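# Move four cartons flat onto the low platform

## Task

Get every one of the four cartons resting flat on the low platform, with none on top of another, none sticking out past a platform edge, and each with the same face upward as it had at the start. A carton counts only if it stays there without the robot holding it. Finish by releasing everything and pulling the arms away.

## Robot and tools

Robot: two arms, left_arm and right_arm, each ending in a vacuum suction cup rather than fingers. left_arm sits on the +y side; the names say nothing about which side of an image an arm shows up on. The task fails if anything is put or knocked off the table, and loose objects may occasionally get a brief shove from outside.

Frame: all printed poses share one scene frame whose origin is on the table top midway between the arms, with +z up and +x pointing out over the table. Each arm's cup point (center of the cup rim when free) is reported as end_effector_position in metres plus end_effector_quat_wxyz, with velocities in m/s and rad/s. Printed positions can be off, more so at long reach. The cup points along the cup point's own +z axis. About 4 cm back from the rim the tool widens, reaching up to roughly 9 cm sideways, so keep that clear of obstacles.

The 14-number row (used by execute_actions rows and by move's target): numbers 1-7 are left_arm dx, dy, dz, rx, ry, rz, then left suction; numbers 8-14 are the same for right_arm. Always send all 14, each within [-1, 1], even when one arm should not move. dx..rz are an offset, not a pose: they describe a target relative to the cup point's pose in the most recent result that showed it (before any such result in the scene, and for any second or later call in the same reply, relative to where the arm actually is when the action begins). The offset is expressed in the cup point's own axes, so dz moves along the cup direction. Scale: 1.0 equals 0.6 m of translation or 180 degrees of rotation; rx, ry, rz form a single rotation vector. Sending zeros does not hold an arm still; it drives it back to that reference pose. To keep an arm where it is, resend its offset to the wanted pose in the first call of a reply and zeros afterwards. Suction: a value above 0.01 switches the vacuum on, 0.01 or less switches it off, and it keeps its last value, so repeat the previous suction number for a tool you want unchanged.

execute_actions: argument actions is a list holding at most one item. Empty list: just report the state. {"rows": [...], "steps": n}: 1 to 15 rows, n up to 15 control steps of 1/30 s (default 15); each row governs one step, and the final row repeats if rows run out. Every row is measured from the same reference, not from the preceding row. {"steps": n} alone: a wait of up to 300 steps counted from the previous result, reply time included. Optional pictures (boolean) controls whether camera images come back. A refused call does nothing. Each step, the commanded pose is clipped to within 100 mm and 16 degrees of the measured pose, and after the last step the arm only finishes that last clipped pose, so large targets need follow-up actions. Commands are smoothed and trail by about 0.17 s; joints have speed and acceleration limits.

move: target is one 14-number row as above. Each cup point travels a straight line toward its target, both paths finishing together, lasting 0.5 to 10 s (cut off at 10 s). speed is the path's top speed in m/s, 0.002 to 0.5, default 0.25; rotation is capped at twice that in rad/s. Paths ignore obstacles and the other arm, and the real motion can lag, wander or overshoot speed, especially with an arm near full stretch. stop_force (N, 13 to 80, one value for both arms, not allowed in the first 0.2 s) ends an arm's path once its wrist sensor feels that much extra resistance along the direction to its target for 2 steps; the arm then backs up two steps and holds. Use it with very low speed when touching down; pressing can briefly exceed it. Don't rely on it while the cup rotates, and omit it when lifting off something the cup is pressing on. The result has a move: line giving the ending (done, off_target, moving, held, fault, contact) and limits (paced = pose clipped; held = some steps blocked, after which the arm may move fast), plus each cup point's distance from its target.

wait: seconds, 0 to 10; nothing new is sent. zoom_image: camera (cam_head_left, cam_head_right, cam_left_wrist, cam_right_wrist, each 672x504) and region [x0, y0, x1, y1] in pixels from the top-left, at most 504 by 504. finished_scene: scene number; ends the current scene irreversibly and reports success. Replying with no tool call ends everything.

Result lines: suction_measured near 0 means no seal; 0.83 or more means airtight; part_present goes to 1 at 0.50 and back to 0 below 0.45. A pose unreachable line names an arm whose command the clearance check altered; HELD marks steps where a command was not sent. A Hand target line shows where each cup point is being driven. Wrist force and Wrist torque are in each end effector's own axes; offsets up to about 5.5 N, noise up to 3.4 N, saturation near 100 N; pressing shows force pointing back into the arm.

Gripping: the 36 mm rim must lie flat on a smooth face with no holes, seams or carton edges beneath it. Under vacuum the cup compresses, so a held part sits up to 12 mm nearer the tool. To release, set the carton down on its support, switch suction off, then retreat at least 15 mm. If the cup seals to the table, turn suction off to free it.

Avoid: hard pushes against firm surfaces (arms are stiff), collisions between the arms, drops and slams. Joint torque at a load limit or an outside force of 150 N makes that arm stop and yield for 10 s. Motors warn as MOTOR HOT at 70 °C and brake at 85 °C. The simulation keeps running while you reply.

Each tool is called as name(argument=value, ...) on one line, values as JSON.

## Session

execute_actions(actions=[])

Scene clock: 0.00 s of 9600.00 s.
left_arm: end_effector_position=(+0.6898, +0.4815, +0.1975) suction_measured=0.00 part_present=0 end_effector_quat_wxyz=(-0.001, -0.285, +0.959, +0.000) end_effector_velocity=(-0.000, -0.000, -0.000) end_effector_angular_velocity=(-0.000, +0.001, -0.000) | right_arm: end_effector_position=(+0.5659, -0.5117, +0.1984) suction_measured=0.00 part_present=0 end_effector_quat_wxyz=(-0.001, +0.300, +0.954, -0.000) end_effector_velocity=(-0.000, -0.001, -0.001) end_effector_angular_velocity=(+0.000, +0.001, -0.001)
Joint positions: left_arm=[-0.281 -1.555  2.145 -2.159 -1.572  2.336] | right_arm=[-0.28  -1.556  2.145 -2.158 -1.571 -2.899]
Joint velocities: left_arm=[ 0.  0.  0.  0. -0.  0.] | right_arm=[-0.001  0.001  0.     0.    -0.     0.   ]
Joint torques (N m, as the arm reports them, + toward a larger angle): no reading
Motor temperatures (°C, as the motors report them): left_arm=[22 21 22 30 30 30] | right_arm=[19 20 21 28 29 30]
Wrist force (N, on the end effector, along its own x y z axes, offset not removed): no reading
Wrist torque (N m, same axes, about the end effector's origin, offset not removed): no reading
Hand target (left_arm): +0.690, +0.482, +0.197; -0.001, -0.285, +0.959, +0.000
Hand target (right_arm): +0.566, -0.512, +0.198; -0.001, +0.300, +0.954, -0.000

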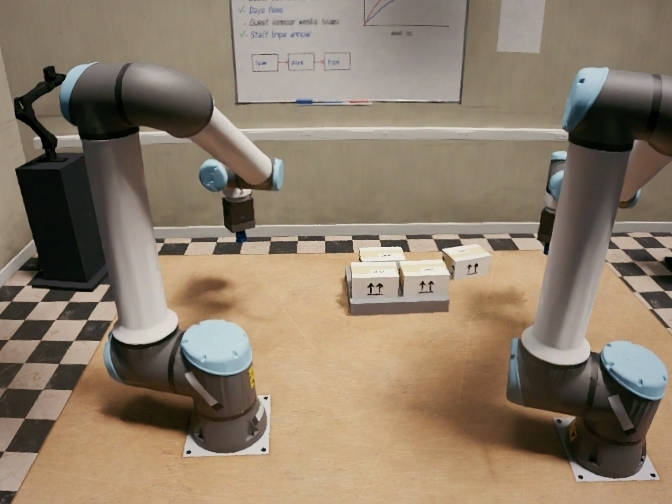

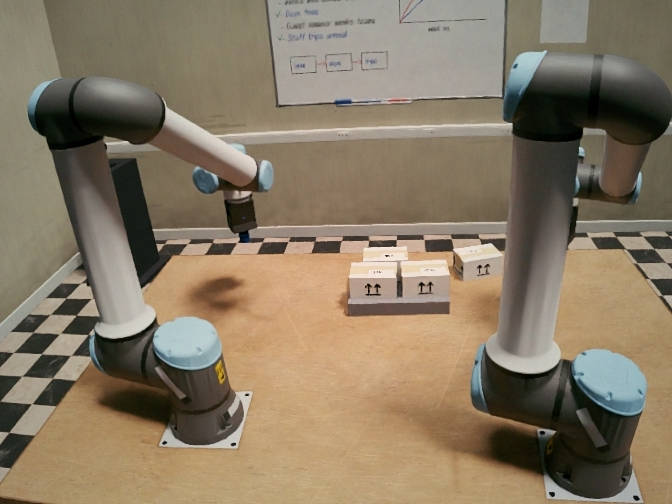

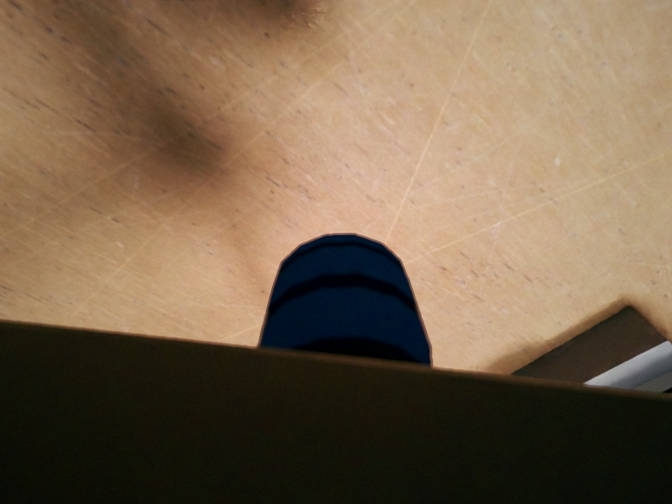

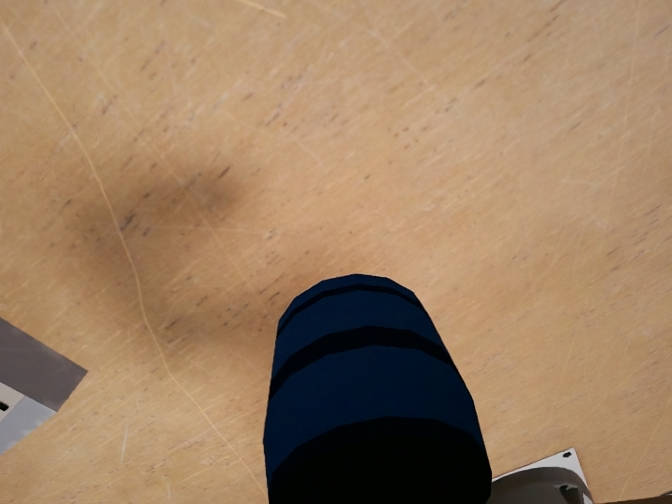

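zoom_image(camera="cam_head_left", region=[335, 235, 505, 325])

zoom_image(camera="cam_head_right", region=[340, 235, 510, 325])

Region (335, 235, 505, 325) of cam_head_left's 672x504 image, scaled by 2.965, with more detail than that image has; it fills the top 267 rows of this view, and the rest is white.

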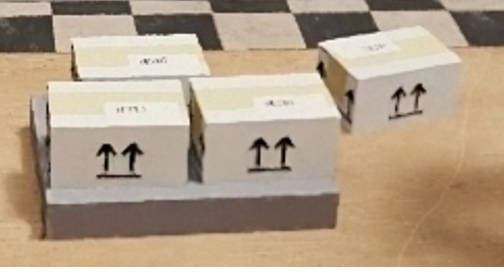

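Region (340, 235, 510, 325) of cam_head_right's 672x504 image, scaled by 2.965, with more detail than that image has; it fills the top 267 rows of this view, and the rest is white.

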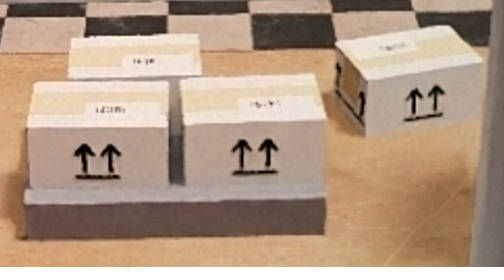

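zoom_image(camera="cam_head_left", region=[340, 240, 400, 320])

zoom_image(camera="cam_head_left", region=[390, 240, 460, 320])

zoom_image(camera="cam_head_left", region=[435, 235, 500, 290])

Region (340, 240, 400, 320) of cam_head_left's 672x504 image, scaled by 6.300, with more detail than that image has; it fills the left 378 columns of this view, and the rest is white.

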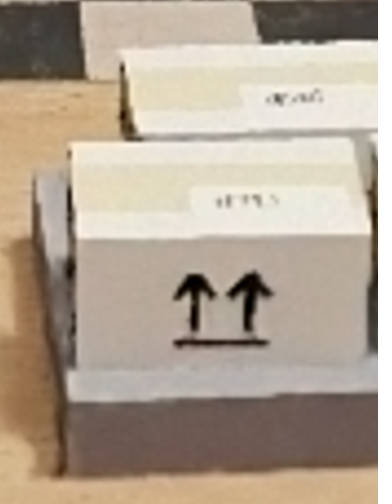

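Region (390, 240, 460, 320) of cam_head_left's 672x504 image, scaled by 6.300, with more detail than that image has; it fills the left 441 columns of this view, and the rest is white.

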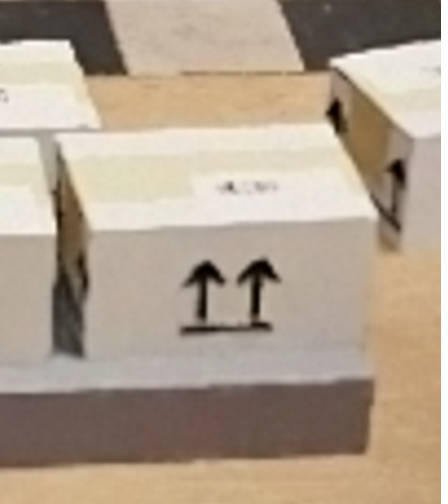

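Region (435, 235, 500, 290) of cam_head_left's 672x504 image, scaled by 7.754, with more detail than that image has; it fills the top 426 rows of this view, and the rest is white.

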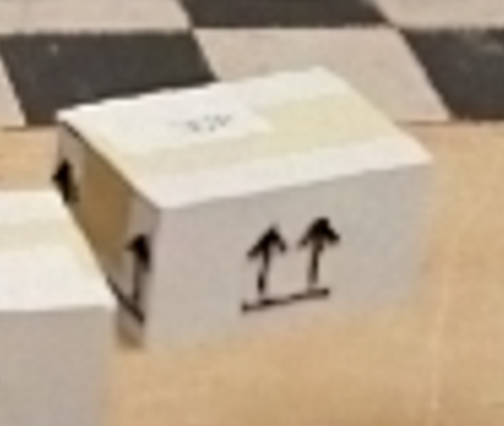

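move(target=[0.379,-0.701,0.0375,0,0,0.1811,0, -0.1711,0.5008,0.1223,0,0,-0.2889,0], speed=0.3)

Scene clock: 77.93 s of 9600.00 s.
left_arm: end_effector_position=(+0.7279, +0.0057, +0.1748) suction_measured=0.00 part_present=0 end_effector_quat_wxyz=(-0.001, -0.004, +1.000, +0.000) end_effector_velocity=(+0.001, -0.003, -0.000) end_effector_angular_velocity=(+0.000, +0.000, -0.003) | right_arm: end_effector_position=(+0.8220, -0.3246, +0.1250) suction_measured=0.00 part_present=0 end_effector_quat_wxyz=(-0.001, -0.148, +0.989, -0.000) end_effector_velocity=(+0.002, +0.001, -0.002) end_effector_angular_velocity=(+0.001, +0.001, +0.005)
Joint positions: left_arm=[-0.859 -1.268  1.847 -2.148 -1.572  2.326] | right_arm=[ 0.04  -1.091  1.688 -2.167 -1.572 -3.486]
Joint velocities: left_arm=[-0.002  0.004 -0.004  0.001 -0.     0.001] | right_arm=[ 0.001  0.004 -0.004  0.001  0.001 -0.004]
Joint torques (N m, as the arm reports them, + toward a larger angle): left_arm=[-11.04 -54.53 -49.67  -0.56   1.58   2.33] | right_arm=[ 11.74 -70.73 -50.07  -2.17  -3.96  -2.51]
Motor temperatures (°C, as the motors report them): left_arm=[22 21 22 30 30 30] | right_arm=[19 20 21 28 29 30]
Wrist force (N, on the end effector, along its own x y z axes, offset not removed): left_arm=[0.0 0.8 2.0] | right_arm=[4.9 1.8 -3.1]
Wrist torque (N m, same axes, about the end effector's origin, offset not removed): left_arm=[0.32 0.03 0.03] | right_arm=[0.06 -0.96 0.03]
Hand target (left_arm): +0.728, +0.005, +0.175; -0.001, -0.004, +1.000, +0.000
Hand target (right_arm): +0.822, -0.324, +0.125; -0.001, -0.149, +0.989, -0.000
Off the commanded pose (left_arm): 0.001 m, 0 deg.
Off the commanded pose (right_arm): 0.001 m, 0 deg.
After step 90, 72.60 s passed at rest.
move: done

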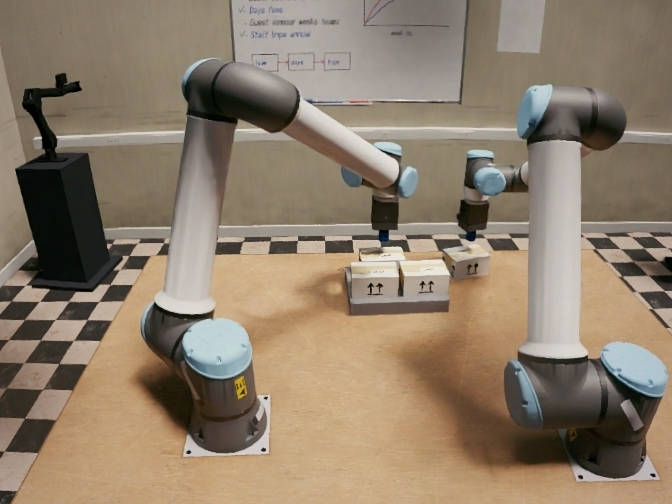

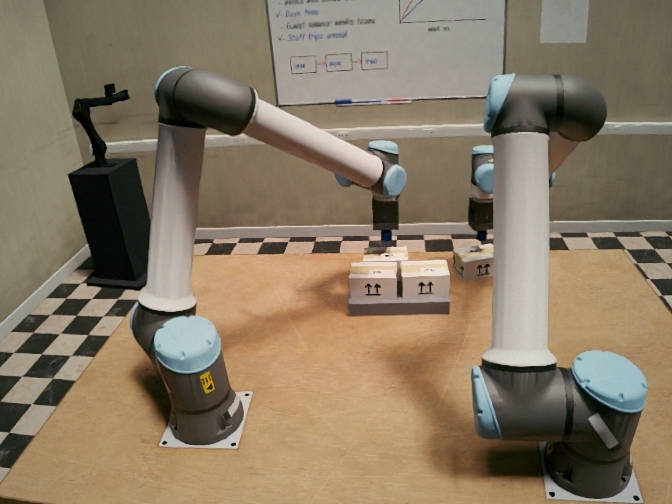

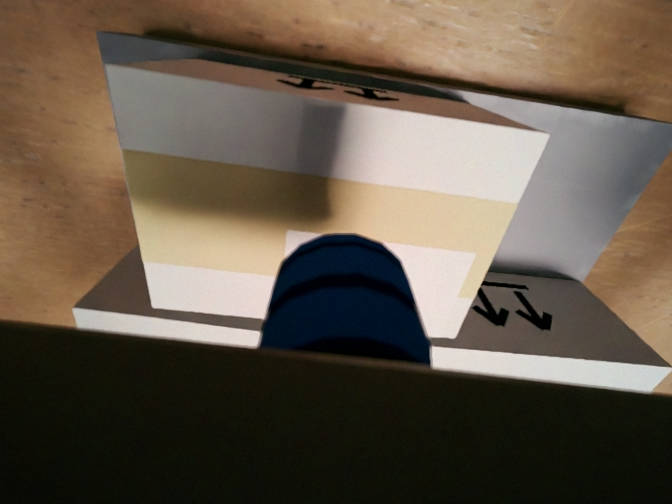

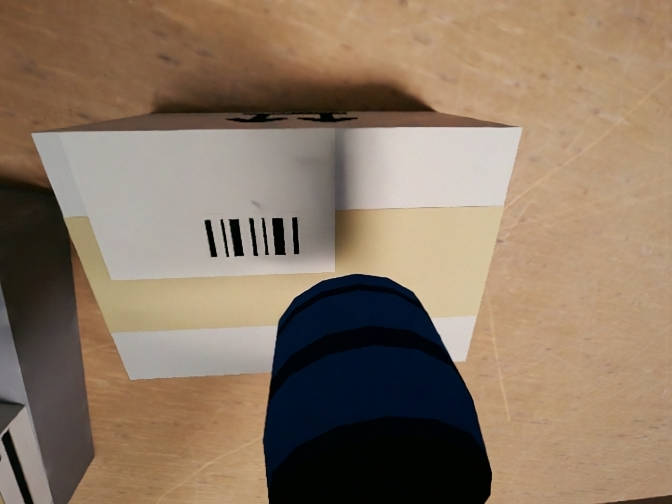

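zoom_image(camera="cam_left_wrist", region=[420, 60, 672, 400])

zoom_image(camera="cam_left_wrist", region=[50, 0, 300, 350])

Region (420, 60, 672, 400) of cam_left_wrist's 672x504 image, scaled by 1.482, with more detail than that image has; it fills the left 374 columns of this view, and the rest is white.

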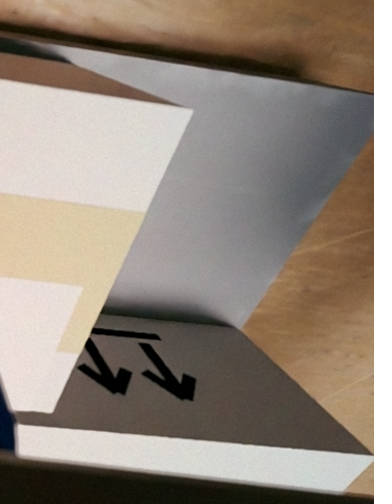

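Region (50, 0, 300, 350) of cam_left_wrist's 672x504 image, scaled by 1.440, with more detail than that image has; it fills the left 360 columns of this view, and the rest is white.

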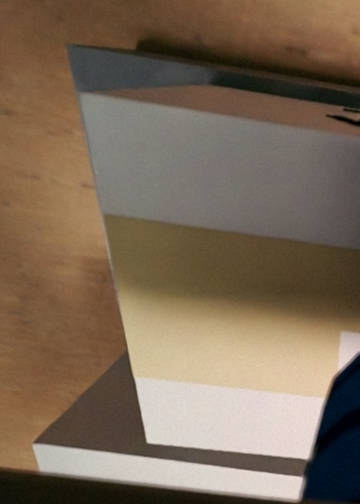

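move(target=[0.0267,0.0117,0.0975,0,0,0,1, 0.0127,0.0243,0.0965,0,0,0,1], speed=0.05, stop_force=15)

Scene clock: 134.90 s of 9600.00 s.
left_arm: end_effector_position=(+0.7118, +0.0127, +0.1167) suction_measured=0.90 part_present=1 end_effector_quat_wxyz=(-0.001, -0.004, +1.000, +0.000) end_effector_velocity=(-0.001, +0.001, -0.003) end_effector_angular_velocity=(+0.001, +0.000, -0.000) | right_arm: end_effector_position=(+0.8104, -0.3130, +0.0675) suction_measured=0.93 part_present=1 end_effector_quat_wxyz=(-0.001, -0.148, +0.989, -0.000) end_effector_velocity=(-0.001, -0.000, -0.003) end_effector_angular_velocity=(-0.001, +0.001, -0.001)
Joint positions: left_arm=[-0.868 -1.233  1.924 -2.26  -1.572  2.317] | right_arm=[ 0.053 -1.047  1.742 -2.264 -1.572 -3.473]
Joint velocities: left_arm=[-0.     0.002  0.004 -0.005  0.    -0.   ] | right_arm=[-0.     0.002  0.002 -0.004 -0.001  0.001]
Joint torques (N m, as the arm reports them, + toward a larger angle): left_arm=[-10.82 -59.95 -34.85  -7.    -0.47  -2.4 ] | right_arm=[ 11.16 -75.53 -36.06  -7.48  -3.21   2.94]
Motor temperatures (°C, as the motors report them): left_arm=[22 21 22 30 30 30] | right_arm=[19 20 21 28 29 30]
Wrist force (N, on the end effector, along its own x y z axes, offset not removed): left_arm=[-2.7 -2.2 6.9] | right_arm=[3.6 1.1 3.7]
Wrist torque (N m, same axes, about the end effector's origin, offset not removed): left_arm=[-0.33 0.47 -0.13] | right_arm=[-0.06 -0.52 -0.08]
Hand target (left_arm): +0.712, +0.013, +0.116; -0.001, -0.004, +1.000, +0.000
Hand target (right_arm): +0.810, -0.313, +0.067; -0.001, -0.148, +0.989, -0.000
Off the commanded pose (left_arm): 0.000 m, 0 deg.
Off the commanded pose (right_arm): 0.000 m, 0 deg.
After step 90, 52.30 s passed at rest.
move: done

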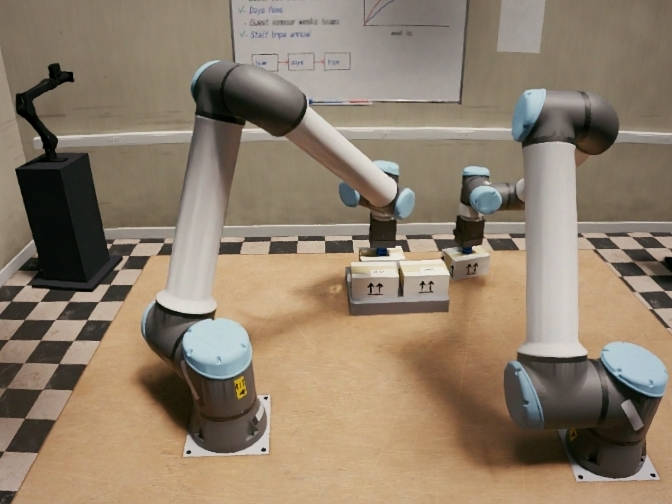

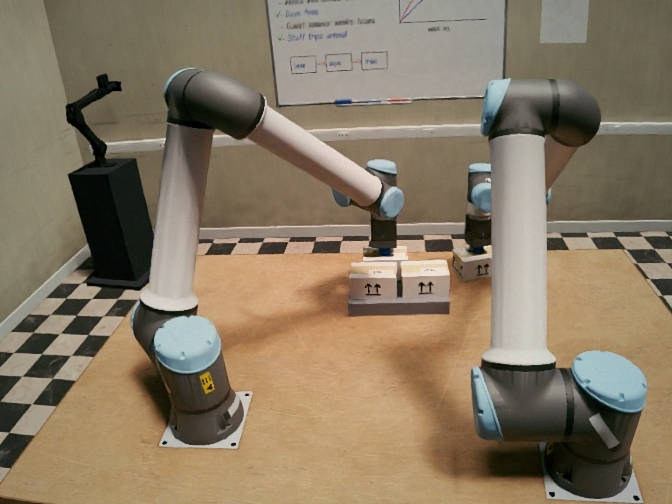

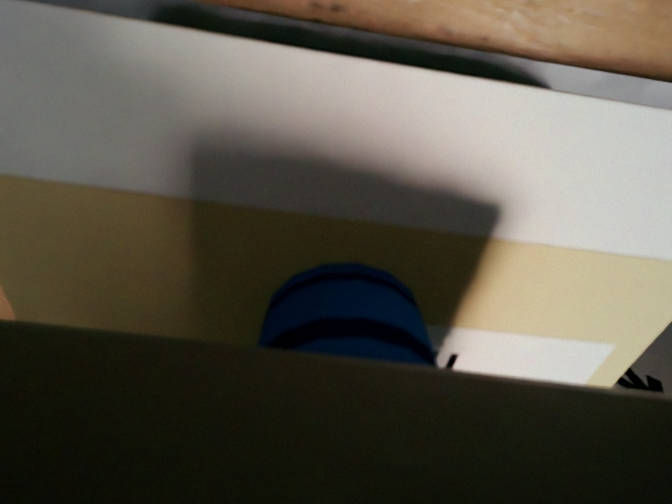

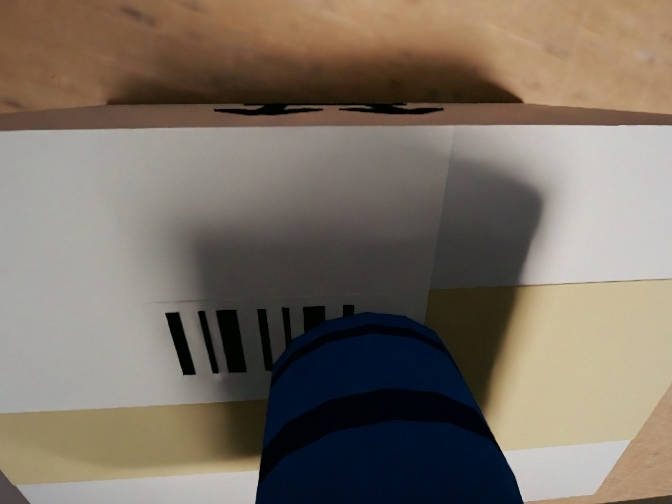

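move(target=[0.0062,0.0567,-0.0035,0,0,0,1, 0.3113,0.1354,-0.0858,0,0,0.0833,1], speed=0.2)

zoom_image(camera="cam_head_left", region=[335, 230, 515, 325])

Scene clock: 151.83 s of 9600.00 s.
left_arm: end_effector_position=(+0.7079, +0.0466, +0.1188) suction_measured=0.93 part_present=1 end_effector_quat_wxyz=(-0.001, -0.004, +1.000, +0.000) end_effector_velocity=(-0.000, +0.001, -0.000) end_effector_angular_velocity=(+0.000, +0.000, +0.000) | right_arm: end_effector_position=(+0.6084, -0.2899, +0.1188) suction_measured=0.94 part_present=1 end_effector_quat_wxyz=(-0.001, -0.018, +1.000, -0.000) end_effector_velocity=(-0.003, -0.000, -0.001) end_effector_angular_velocity=(+0.000, +0.003, -0.004)
Joint positions: left_arm=[-0.84  -1.265  1.966 -2.269 -1.572  2.345] | right_arm=[ 0.077 -1.367  2.104 -2.307 -1.571 -3.188]
Joint velocities: left_arm=[ 0.    -0.     0.001 -0.     0.    -0.   ] | right_arm=[-0.    -0.002  0.005  0.001  0.     0.004]
Joint torques (N m, as the arm reports them, + toward a larger angle): left_arm=[ 12.44 -91.09 -35.06  -7.29   0.14   2.7 ] | right_arm=[ 13.09 -67.34 -33.9   -2.41  -3.69   3.21]
Motor temperatures (°C, as the motors report them): left_arm=[22 21 23 30 30 30] | right_arm=[19 20 21 28 29 30]
Wrist force (N, on the end effector, along its own x y z axes, offset not removed): left_arm=[-1.2 -1.7 7.3] | right_arm=[1.5 -1.9 2.6]
Wrist torque (N m, same axes, about the end effector's origin, offset not removed): left_arm=[-0.04 0.29 0.10] | right_arm=[-0.43 -0.08 -0.02]
Hand target (left_arm): +0.708, +0.047, +0.119; -0.001, -0.004, +1.000, +0.000
Hand target (right_arm): +0.608, -0.290, +0.119; -0.001, -0.018, +1.000, -0.000
Off the commanded pose (left_arm): 0.000 m, 0 deg.
Off the commanded pose (right_arm): 0.000 m, 0 deg.
After step 90, 12.23 s passed at rest.
move: done

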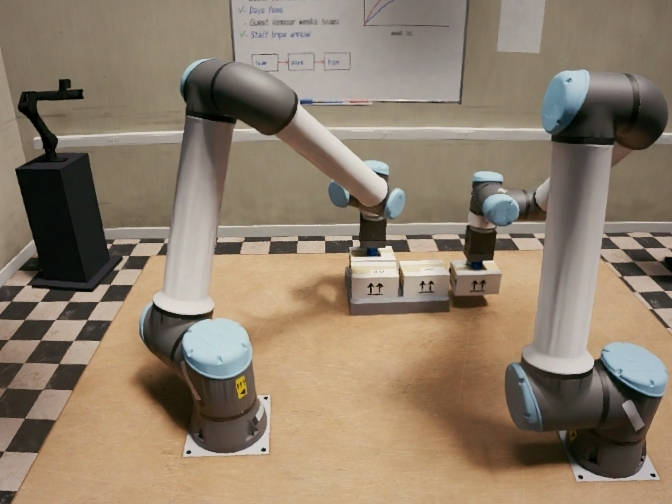

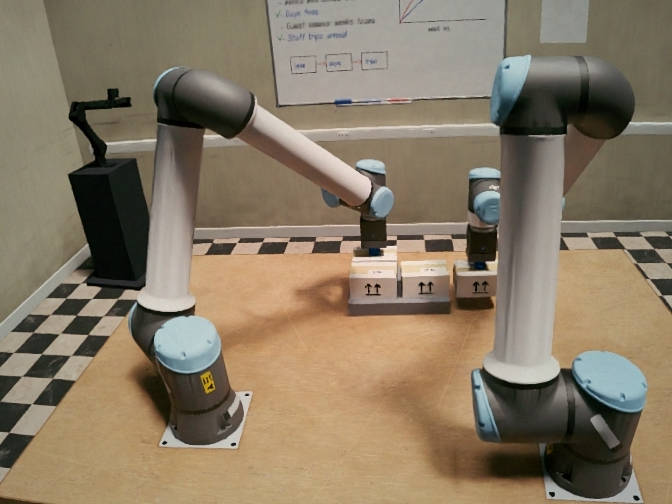

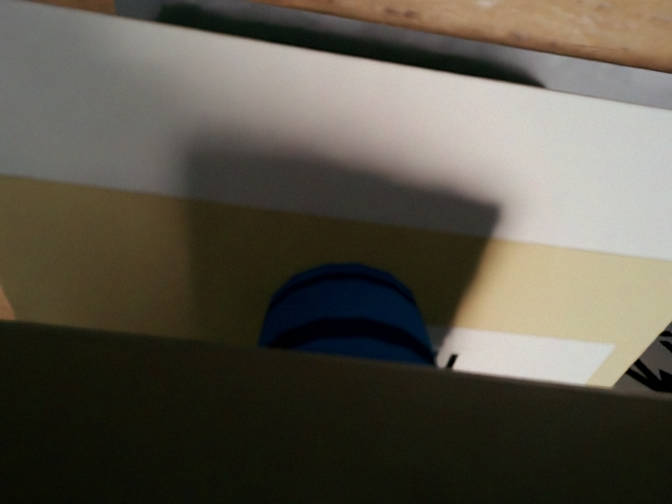

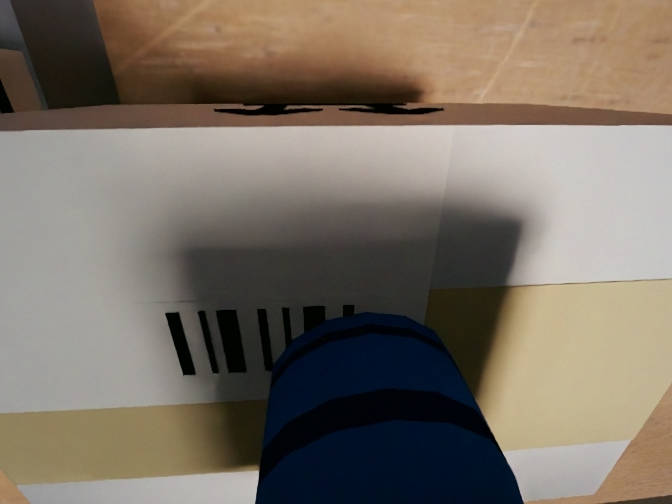

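Region (335, 230, 515, 325) of cam_head_left's 672x504 image, scaled by 2.800, with more detail than that image has; it fills the top 266 rows of this view, and the rest is white.

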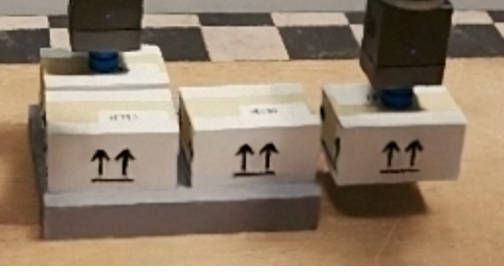

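zoom_image(camera="cam_head_left", region=[415, 245, 505, 320])

zoom_image(camera="cam_head_left", region=[335, 240, 415, 320])

zoom_image(camera="cam_head_right", region=[420, 245, 510, 320])

zoom_image(camera="cam_left_wrist", region=[60, 0, 400, 120])

zoom_image(camera="cam_right_wrist", region=[0, 0, 200, 150])

Region (415, 245, 505, 320) of cam_head_left's 672x504 image, scaled by 5.600, with more detail than that image has.

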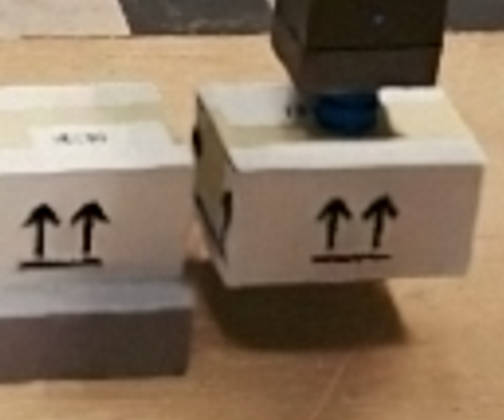

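Region (335, 240, 415, 320) of cam_head_left's 672x504 image, scaled by 6.300, with more detail than that image has.

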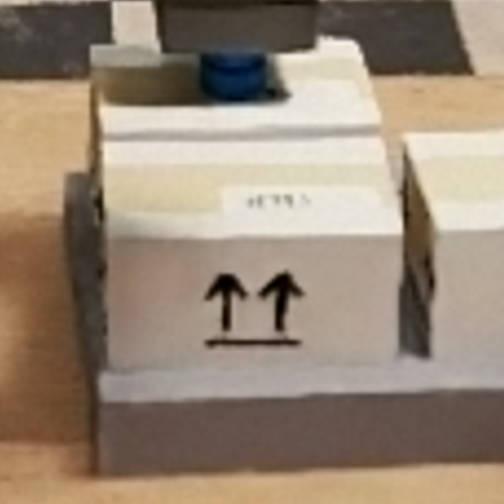

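Region (420, 245, 510, 320) of cam_head_right's 672x504 image, scaled by 5.600, with more detail than that image has.

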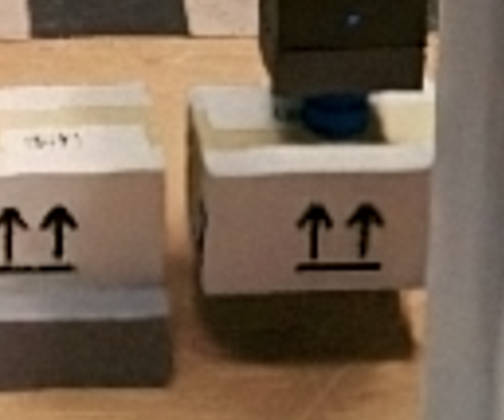

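Region (60, 0, 400, 120) of cam_left_wrist's 672x504 image, scaled by 1.482, with more detail than that image has; it fills the top 178 rows of this view, and the rest is white.

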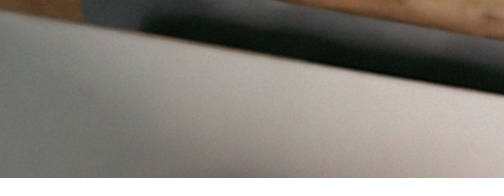

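Region (0, 0, 200, 150) of cam_right_wrist's 672x504 image, scaled by 2.520, with more detail than that image has; it fills the top 378 rows of this view, and the rest is white.

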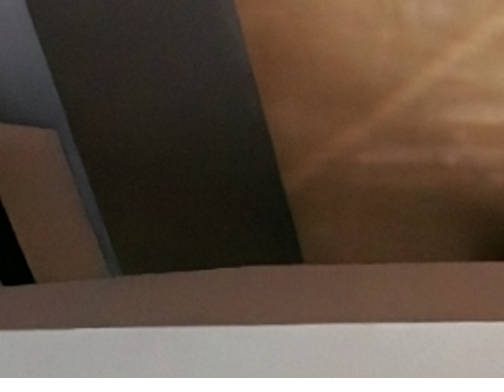

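move(target=[0,0,0.0105,0,0,0.002,1, 0,0.05,0.0017,0,0,0.0033,1], speed=0.028)

zoom_image(camera="cam_head_left", region=[385, 245, 495, 320])

zoom_image(camera="cam_right_wrist", region=[0, 0, 250, 150])

Scene clock: 191.60 s of 9600.00 s.
left_arm: end_effector_position=(+0.7079, +0.0466, +0.1127) suction_measured=0.93 part_present=1 end_effector_quat_wxyz=(-0.001, -0.001, +1.000, +0.000) end_effector_velocity=(+0.000, -0.000, -0.000) end_effector_angular_velocity=(-0.001, +0.000, -0.000) | right_arm: end_effector_position=(+0.6073, -0.2603, +0.1178) suction_measured=0.94 part_present=1 end_effector_quat_wxyz=(-0.001, -0.013, +1.000, -0.000) end_effector_velocity=(+0.000, +0.003, +0.001) end_effector_angular_velocity=(+0.001, -0.001, -0.000)
Joint positions: left_arm=[-0.84  -1.258  1.97  -2.281 -1.572  2.351] | right_arm=[ 0.122 -1.356  2.092 -2.306 -1.571 -3.133]
Joint velocities: left_arm=[ 0.     0.     0.    -0.001 -0.     0.   ] | right_arm=[ 0.004  0.    -0.001  0.     0.001  0.004]
Joint torques (N m, as the arm reports them, + toward a larger angle): left_arm=[ -7.13 -45.7  -29.54  -6.21   1.03   2.67] | right_arm=[ 14.02 -48.76 -48.54  -2.19   3.35   3.23]
Motor temperatures (°C, as the motors report them): left_arm=[22 21 23 30 30 30] | right_arm=[19 20 21 28 29 30]
Wrist force (N, on the end effector, along its own x y z axes, offset not removed): left_arm=[1.4 2.4 -6.3] | right_arm=[3.4 0.1 4.3]
Wrist torque (N m, same axes, about the end effector's origin, offset not removed): left_arm=[0.31 -0.08 -0.01] | right_arm=[-0.05 -0.44 0.11]
Hand target (left_arm): +0.708, +0.047, +0.113; -0.001, -0.001, +1.000, +0.000
Hand target (right_arm): +0.607, -0.260, +0.118; -0.001, -0.013, +1.000, -0.000
Off the commanded pose (left_arm): 0.000 m, 0 deg.
Off the commanded pose (right_arm): 0.000 m, 0 deg.
After step 90, 35.33 s passed at rest.
move: done

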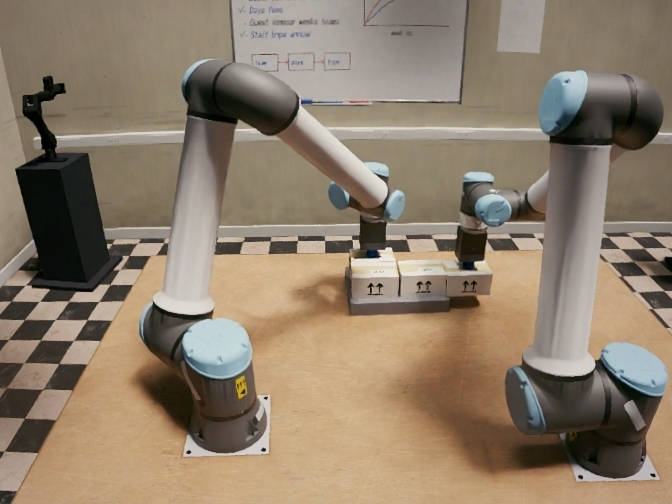

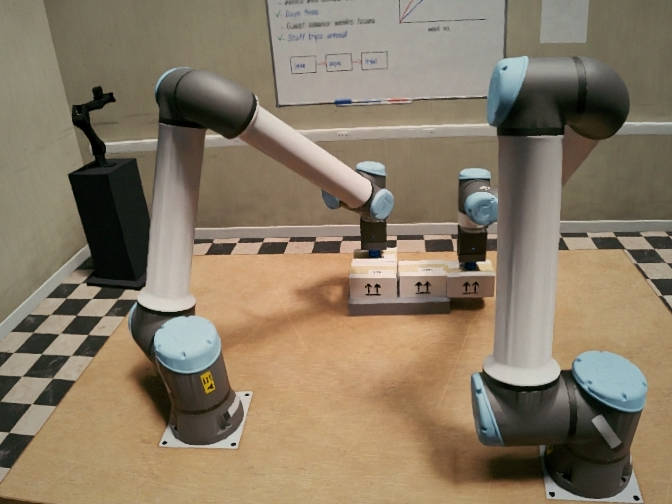

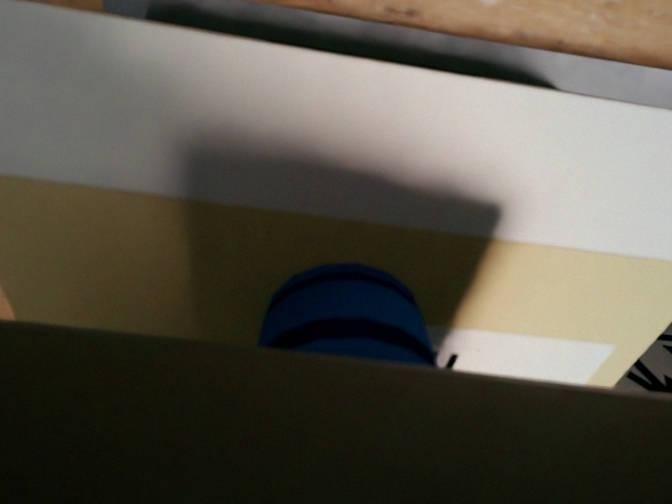

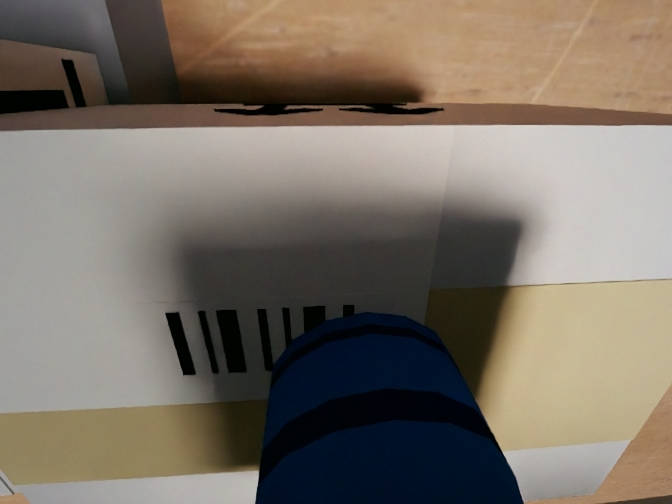

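Region (385, 245, 495, 320) of cam_head_left's 672x504 image, scaled by 4.582, with more detail than that image has; it fills the top 344 rows of this view, and the rest is white.

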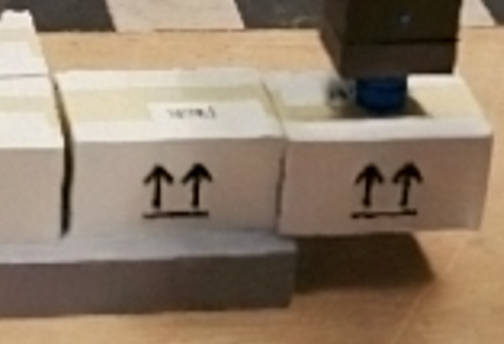

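Region (0, 0, 250, 150) of cam_right_wrist's 672x504 image, scaled by 2.016, with more detail than that image has; it fills the top 302 rows of this view, and the rest is white.

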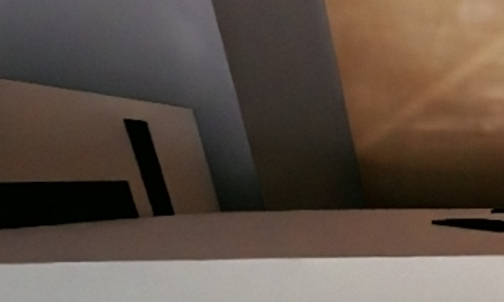

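move(target=[0,0,-0.11,0,0,0,0, -0.205,-0.008,-0.002,0,0,0,1], speed=0.12)

zoom_image(camera="cam_head_left", region=[385, 235, 495, 320])

Scene clock: 206.57 s of 9600.00 s.
left_arm: end_effector_position=(+0.7080, +0.0465, +0.1784) suction_measured=0.00 part_present=0 end_effector_quat_wxyz=(-0.001, -0.001, +1.000, +0.000) end_effector_velocity=(+0.000, +0.000, +0.001) end_effector_angular_velocity=(+0.001, -0.000, +0.000) | right_arm: end_effector_position=(+0.7301, -0.2619, +0.1190) suction_measured=0.94 part_present=1 end_effector_quat_wxyz=(-0.001, -0.013, +1.000, -0.000) end_effector_velocity=(+0.003, -0.001, -0.003) end_effector_angular_velocity=(-0.001, +0.004, -0.001)
Joint positions: left_arm=[-0.84  -1.328  1.921 -2.162 -1.572  2.351] | right_arm=[ 0.114 -1.192  1.859 -2.236 -1.571 -3.141]
Joint velocities: left_arm=[ 0.    -0.001 -0.001  0.003  0.001 -0.   ] | right_arm=[-0.001  0.007 -0.006  0.002 -0.001 -0.   ]
Joint torques (N m, as the arm reports them, + toward a larger angle): left_arm=[ 13.03 -82.87 -49.1   -0.75  -1.25  -1.02] | right_arm=[-16.12 -62.   -51.18  -2.05   0.6   -2.51]
Motor temperatures (°C, as the motors report them): left_arm=[22 21 23 30 30 30] | right_arm=[19 20 21 28 29 30]
Wrist force (N, on the end effector, along its own x y z axes, offset not removed): left_arm=[1.5 -1.6 -4.0] | right_arm=[3.6 -0.7 3.2]
Wrist torque (N m, same axes, about the end effector's origin, offset not removed): left_arm=[-0.09 -0.18 0.00] | right_arm=[-0.34 -0.49 -0.04]
Hand target (left_arm): +0.708, +0.046, +0.179; -0.001, -0.001, +1.000, +0.000
Hand target (right_arm): +0.730, -0.262, +0.119; -0.001, -0.013, +1.000, -0.000
Off the commanded pose (left_arm): 0.000 m, 0 deg.
Off the commanded pose (right_arm): 0.000 m, 0 deg.
After step 90, 10.37 s passed at rest.
move: done

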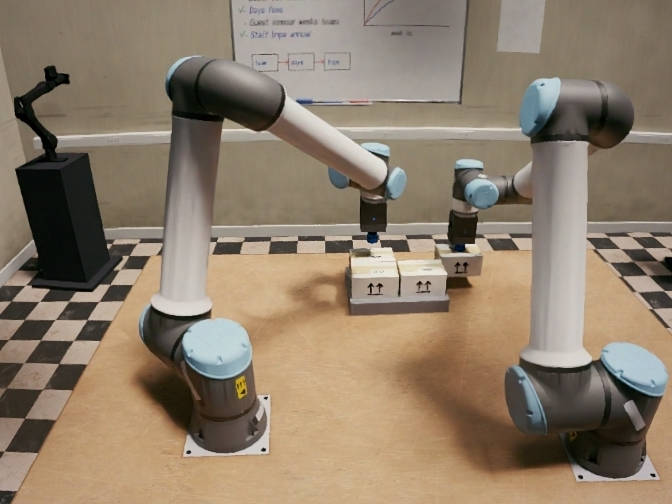

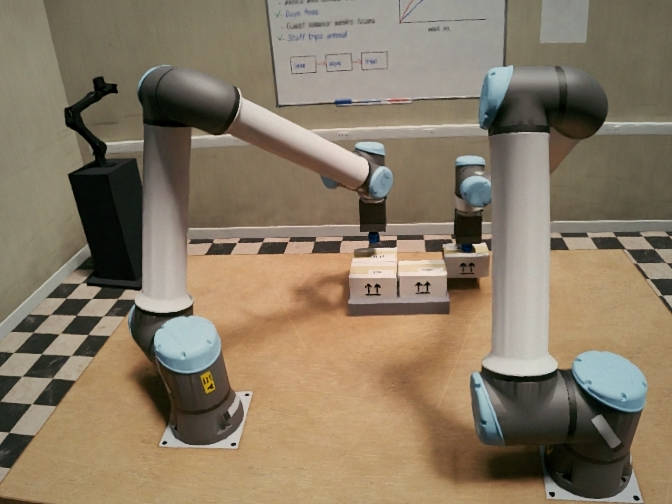

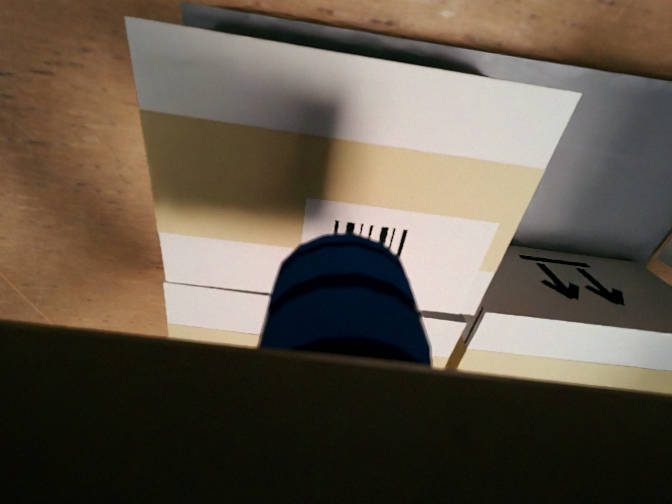

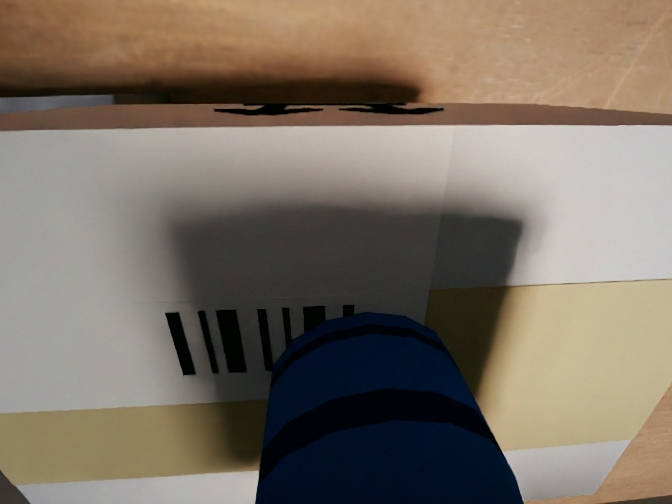

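Region (385, 235, 495, 320) of cam_head_left's 672x504 image, scaled by 4.582, with more detail than that image has; it fills the top 389 rows of this view, and the rest is white.

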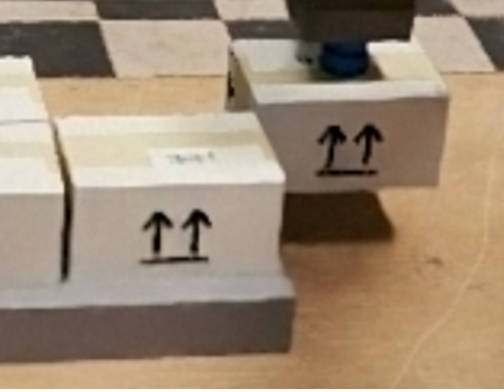

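move(target=[0.1,0.42,-0.03,0,0,0,0, 0,0.2533,0.0005,0,0,0,1], speed=0.2)

zoom_image(camera="cam_head_left", region=[375, 235, 465, 320])

zoom_image(camera="cam_right_wrist", region=[300, 40, 672, 200])

Scene clock: 217.90 s of 9600.00 s.
left_arm: end_effector_position=(+0.6479, +0.2979, +0.1965) suction_measured=0.00 part_present=0 end_effector_quat_wxyz=(-0.001, -0.001, +1.000, +0.000) end_effector_velocity=(-0.001, +0.003, +0.000) end_effector_angular_velocity=(-0.000, +0.000, -0.000) | right_arm: end_effector_position=(+0.7263, -0.1103, +0.1187) suction_measured=0.94 part_present=1 end_effector_quat_wxyz=(-0.001, -0.013, +1.000, -0.000) end_effector_velocity=(+0.000, +0.002, +0.002) end_effector_angular_velocity=(-0.001, -0.002, +0.001)
Joint positions: left_arm=[-0.596 -1.594  2.186 -2.161 -1.572  2.595] | right_arm=[ 0.299 -1.13   1.763 -2.203 -1.571 -2.956]
Joint velocities: left_arm=[ 0.003 -0.003  0.002  0.001 -0.     0.004] | right_arm=[ 0.002 -0.001 -0.002  0.001 -0.001  0.001]
Joint torques (N m, as the arm reports them, + toward a larger angle): left_arm=[ 14.43 -60.   -35.46  -0.41  -1.37   2.89] | right_arm=[ 11.11 -70.65 -50.69  -2.23  -4.23   2.72]
Motor temperatures (°C, as the motors report them): left_arm=[22 21 23 30 30 30] | right_arm=[19 20 21 28 29 30]
Wrist force (N, on the end effector, along its own x y z axes, offset not removed): left_arm=[-0.4 0.1 1.2] | right_arm=[2.3 -0.1 3.9]
Wrist torque (N m, same axes, about the end effector's origin, offset not removed): left_arm=[0.17 0.06 0.10] | right_arm=[-0.05 -0.37 0.09]
Hand target (left_arm): +0.648, +0.298, +0.197; -0.001, -0.001, +1.000, +0.000
Hand target (right_arm): +0.726, -0.110, +0.119; -0.001, -0.013, +1.000, -0.000
Off the commanded pose (left_arm): 0.001 m, 0 deg.
Off the commanded pose (right_arm): 0.000 m, 0 deg.
After step 90, 6.37 s passed at rest.
move: done

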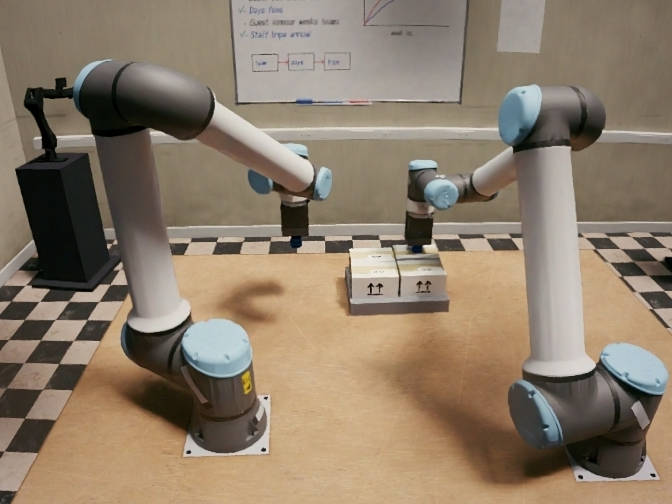

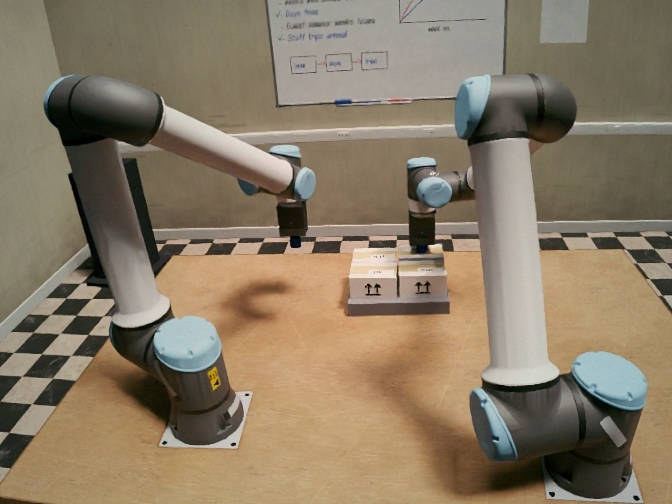

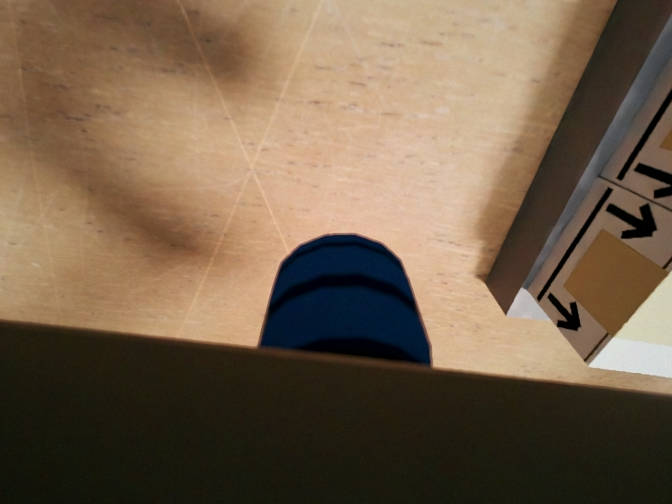

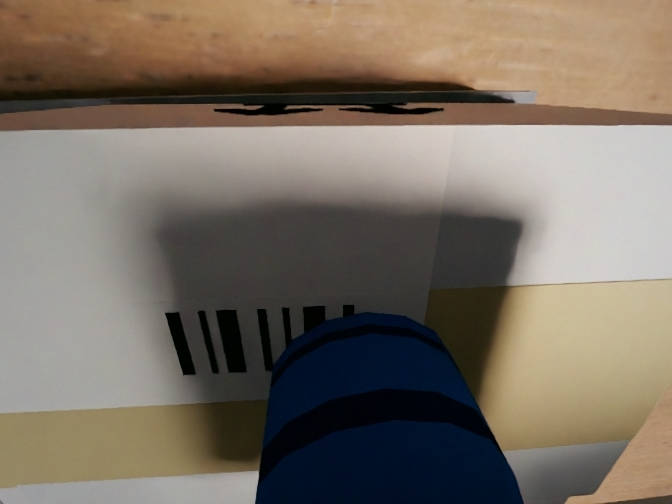

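Region (375, 235, 465, 320) of cam_head_left's 672x504 image, scaled by 5.600, with more detail than that image has.

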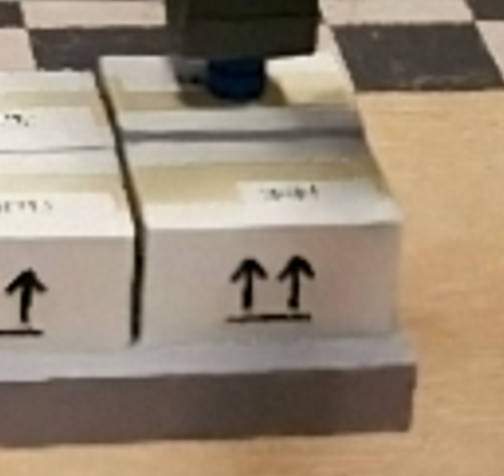

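Region (300, 40, 672, 200) of cam_right_wrist's 672x504 image, scaled by 1.355, with more detail than that image has; it fills the top 217 rows of this view, and the rest is white.

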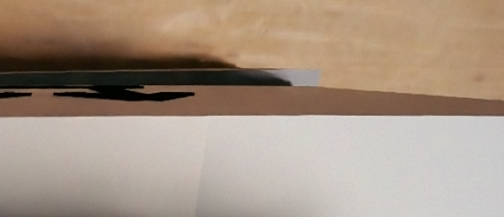

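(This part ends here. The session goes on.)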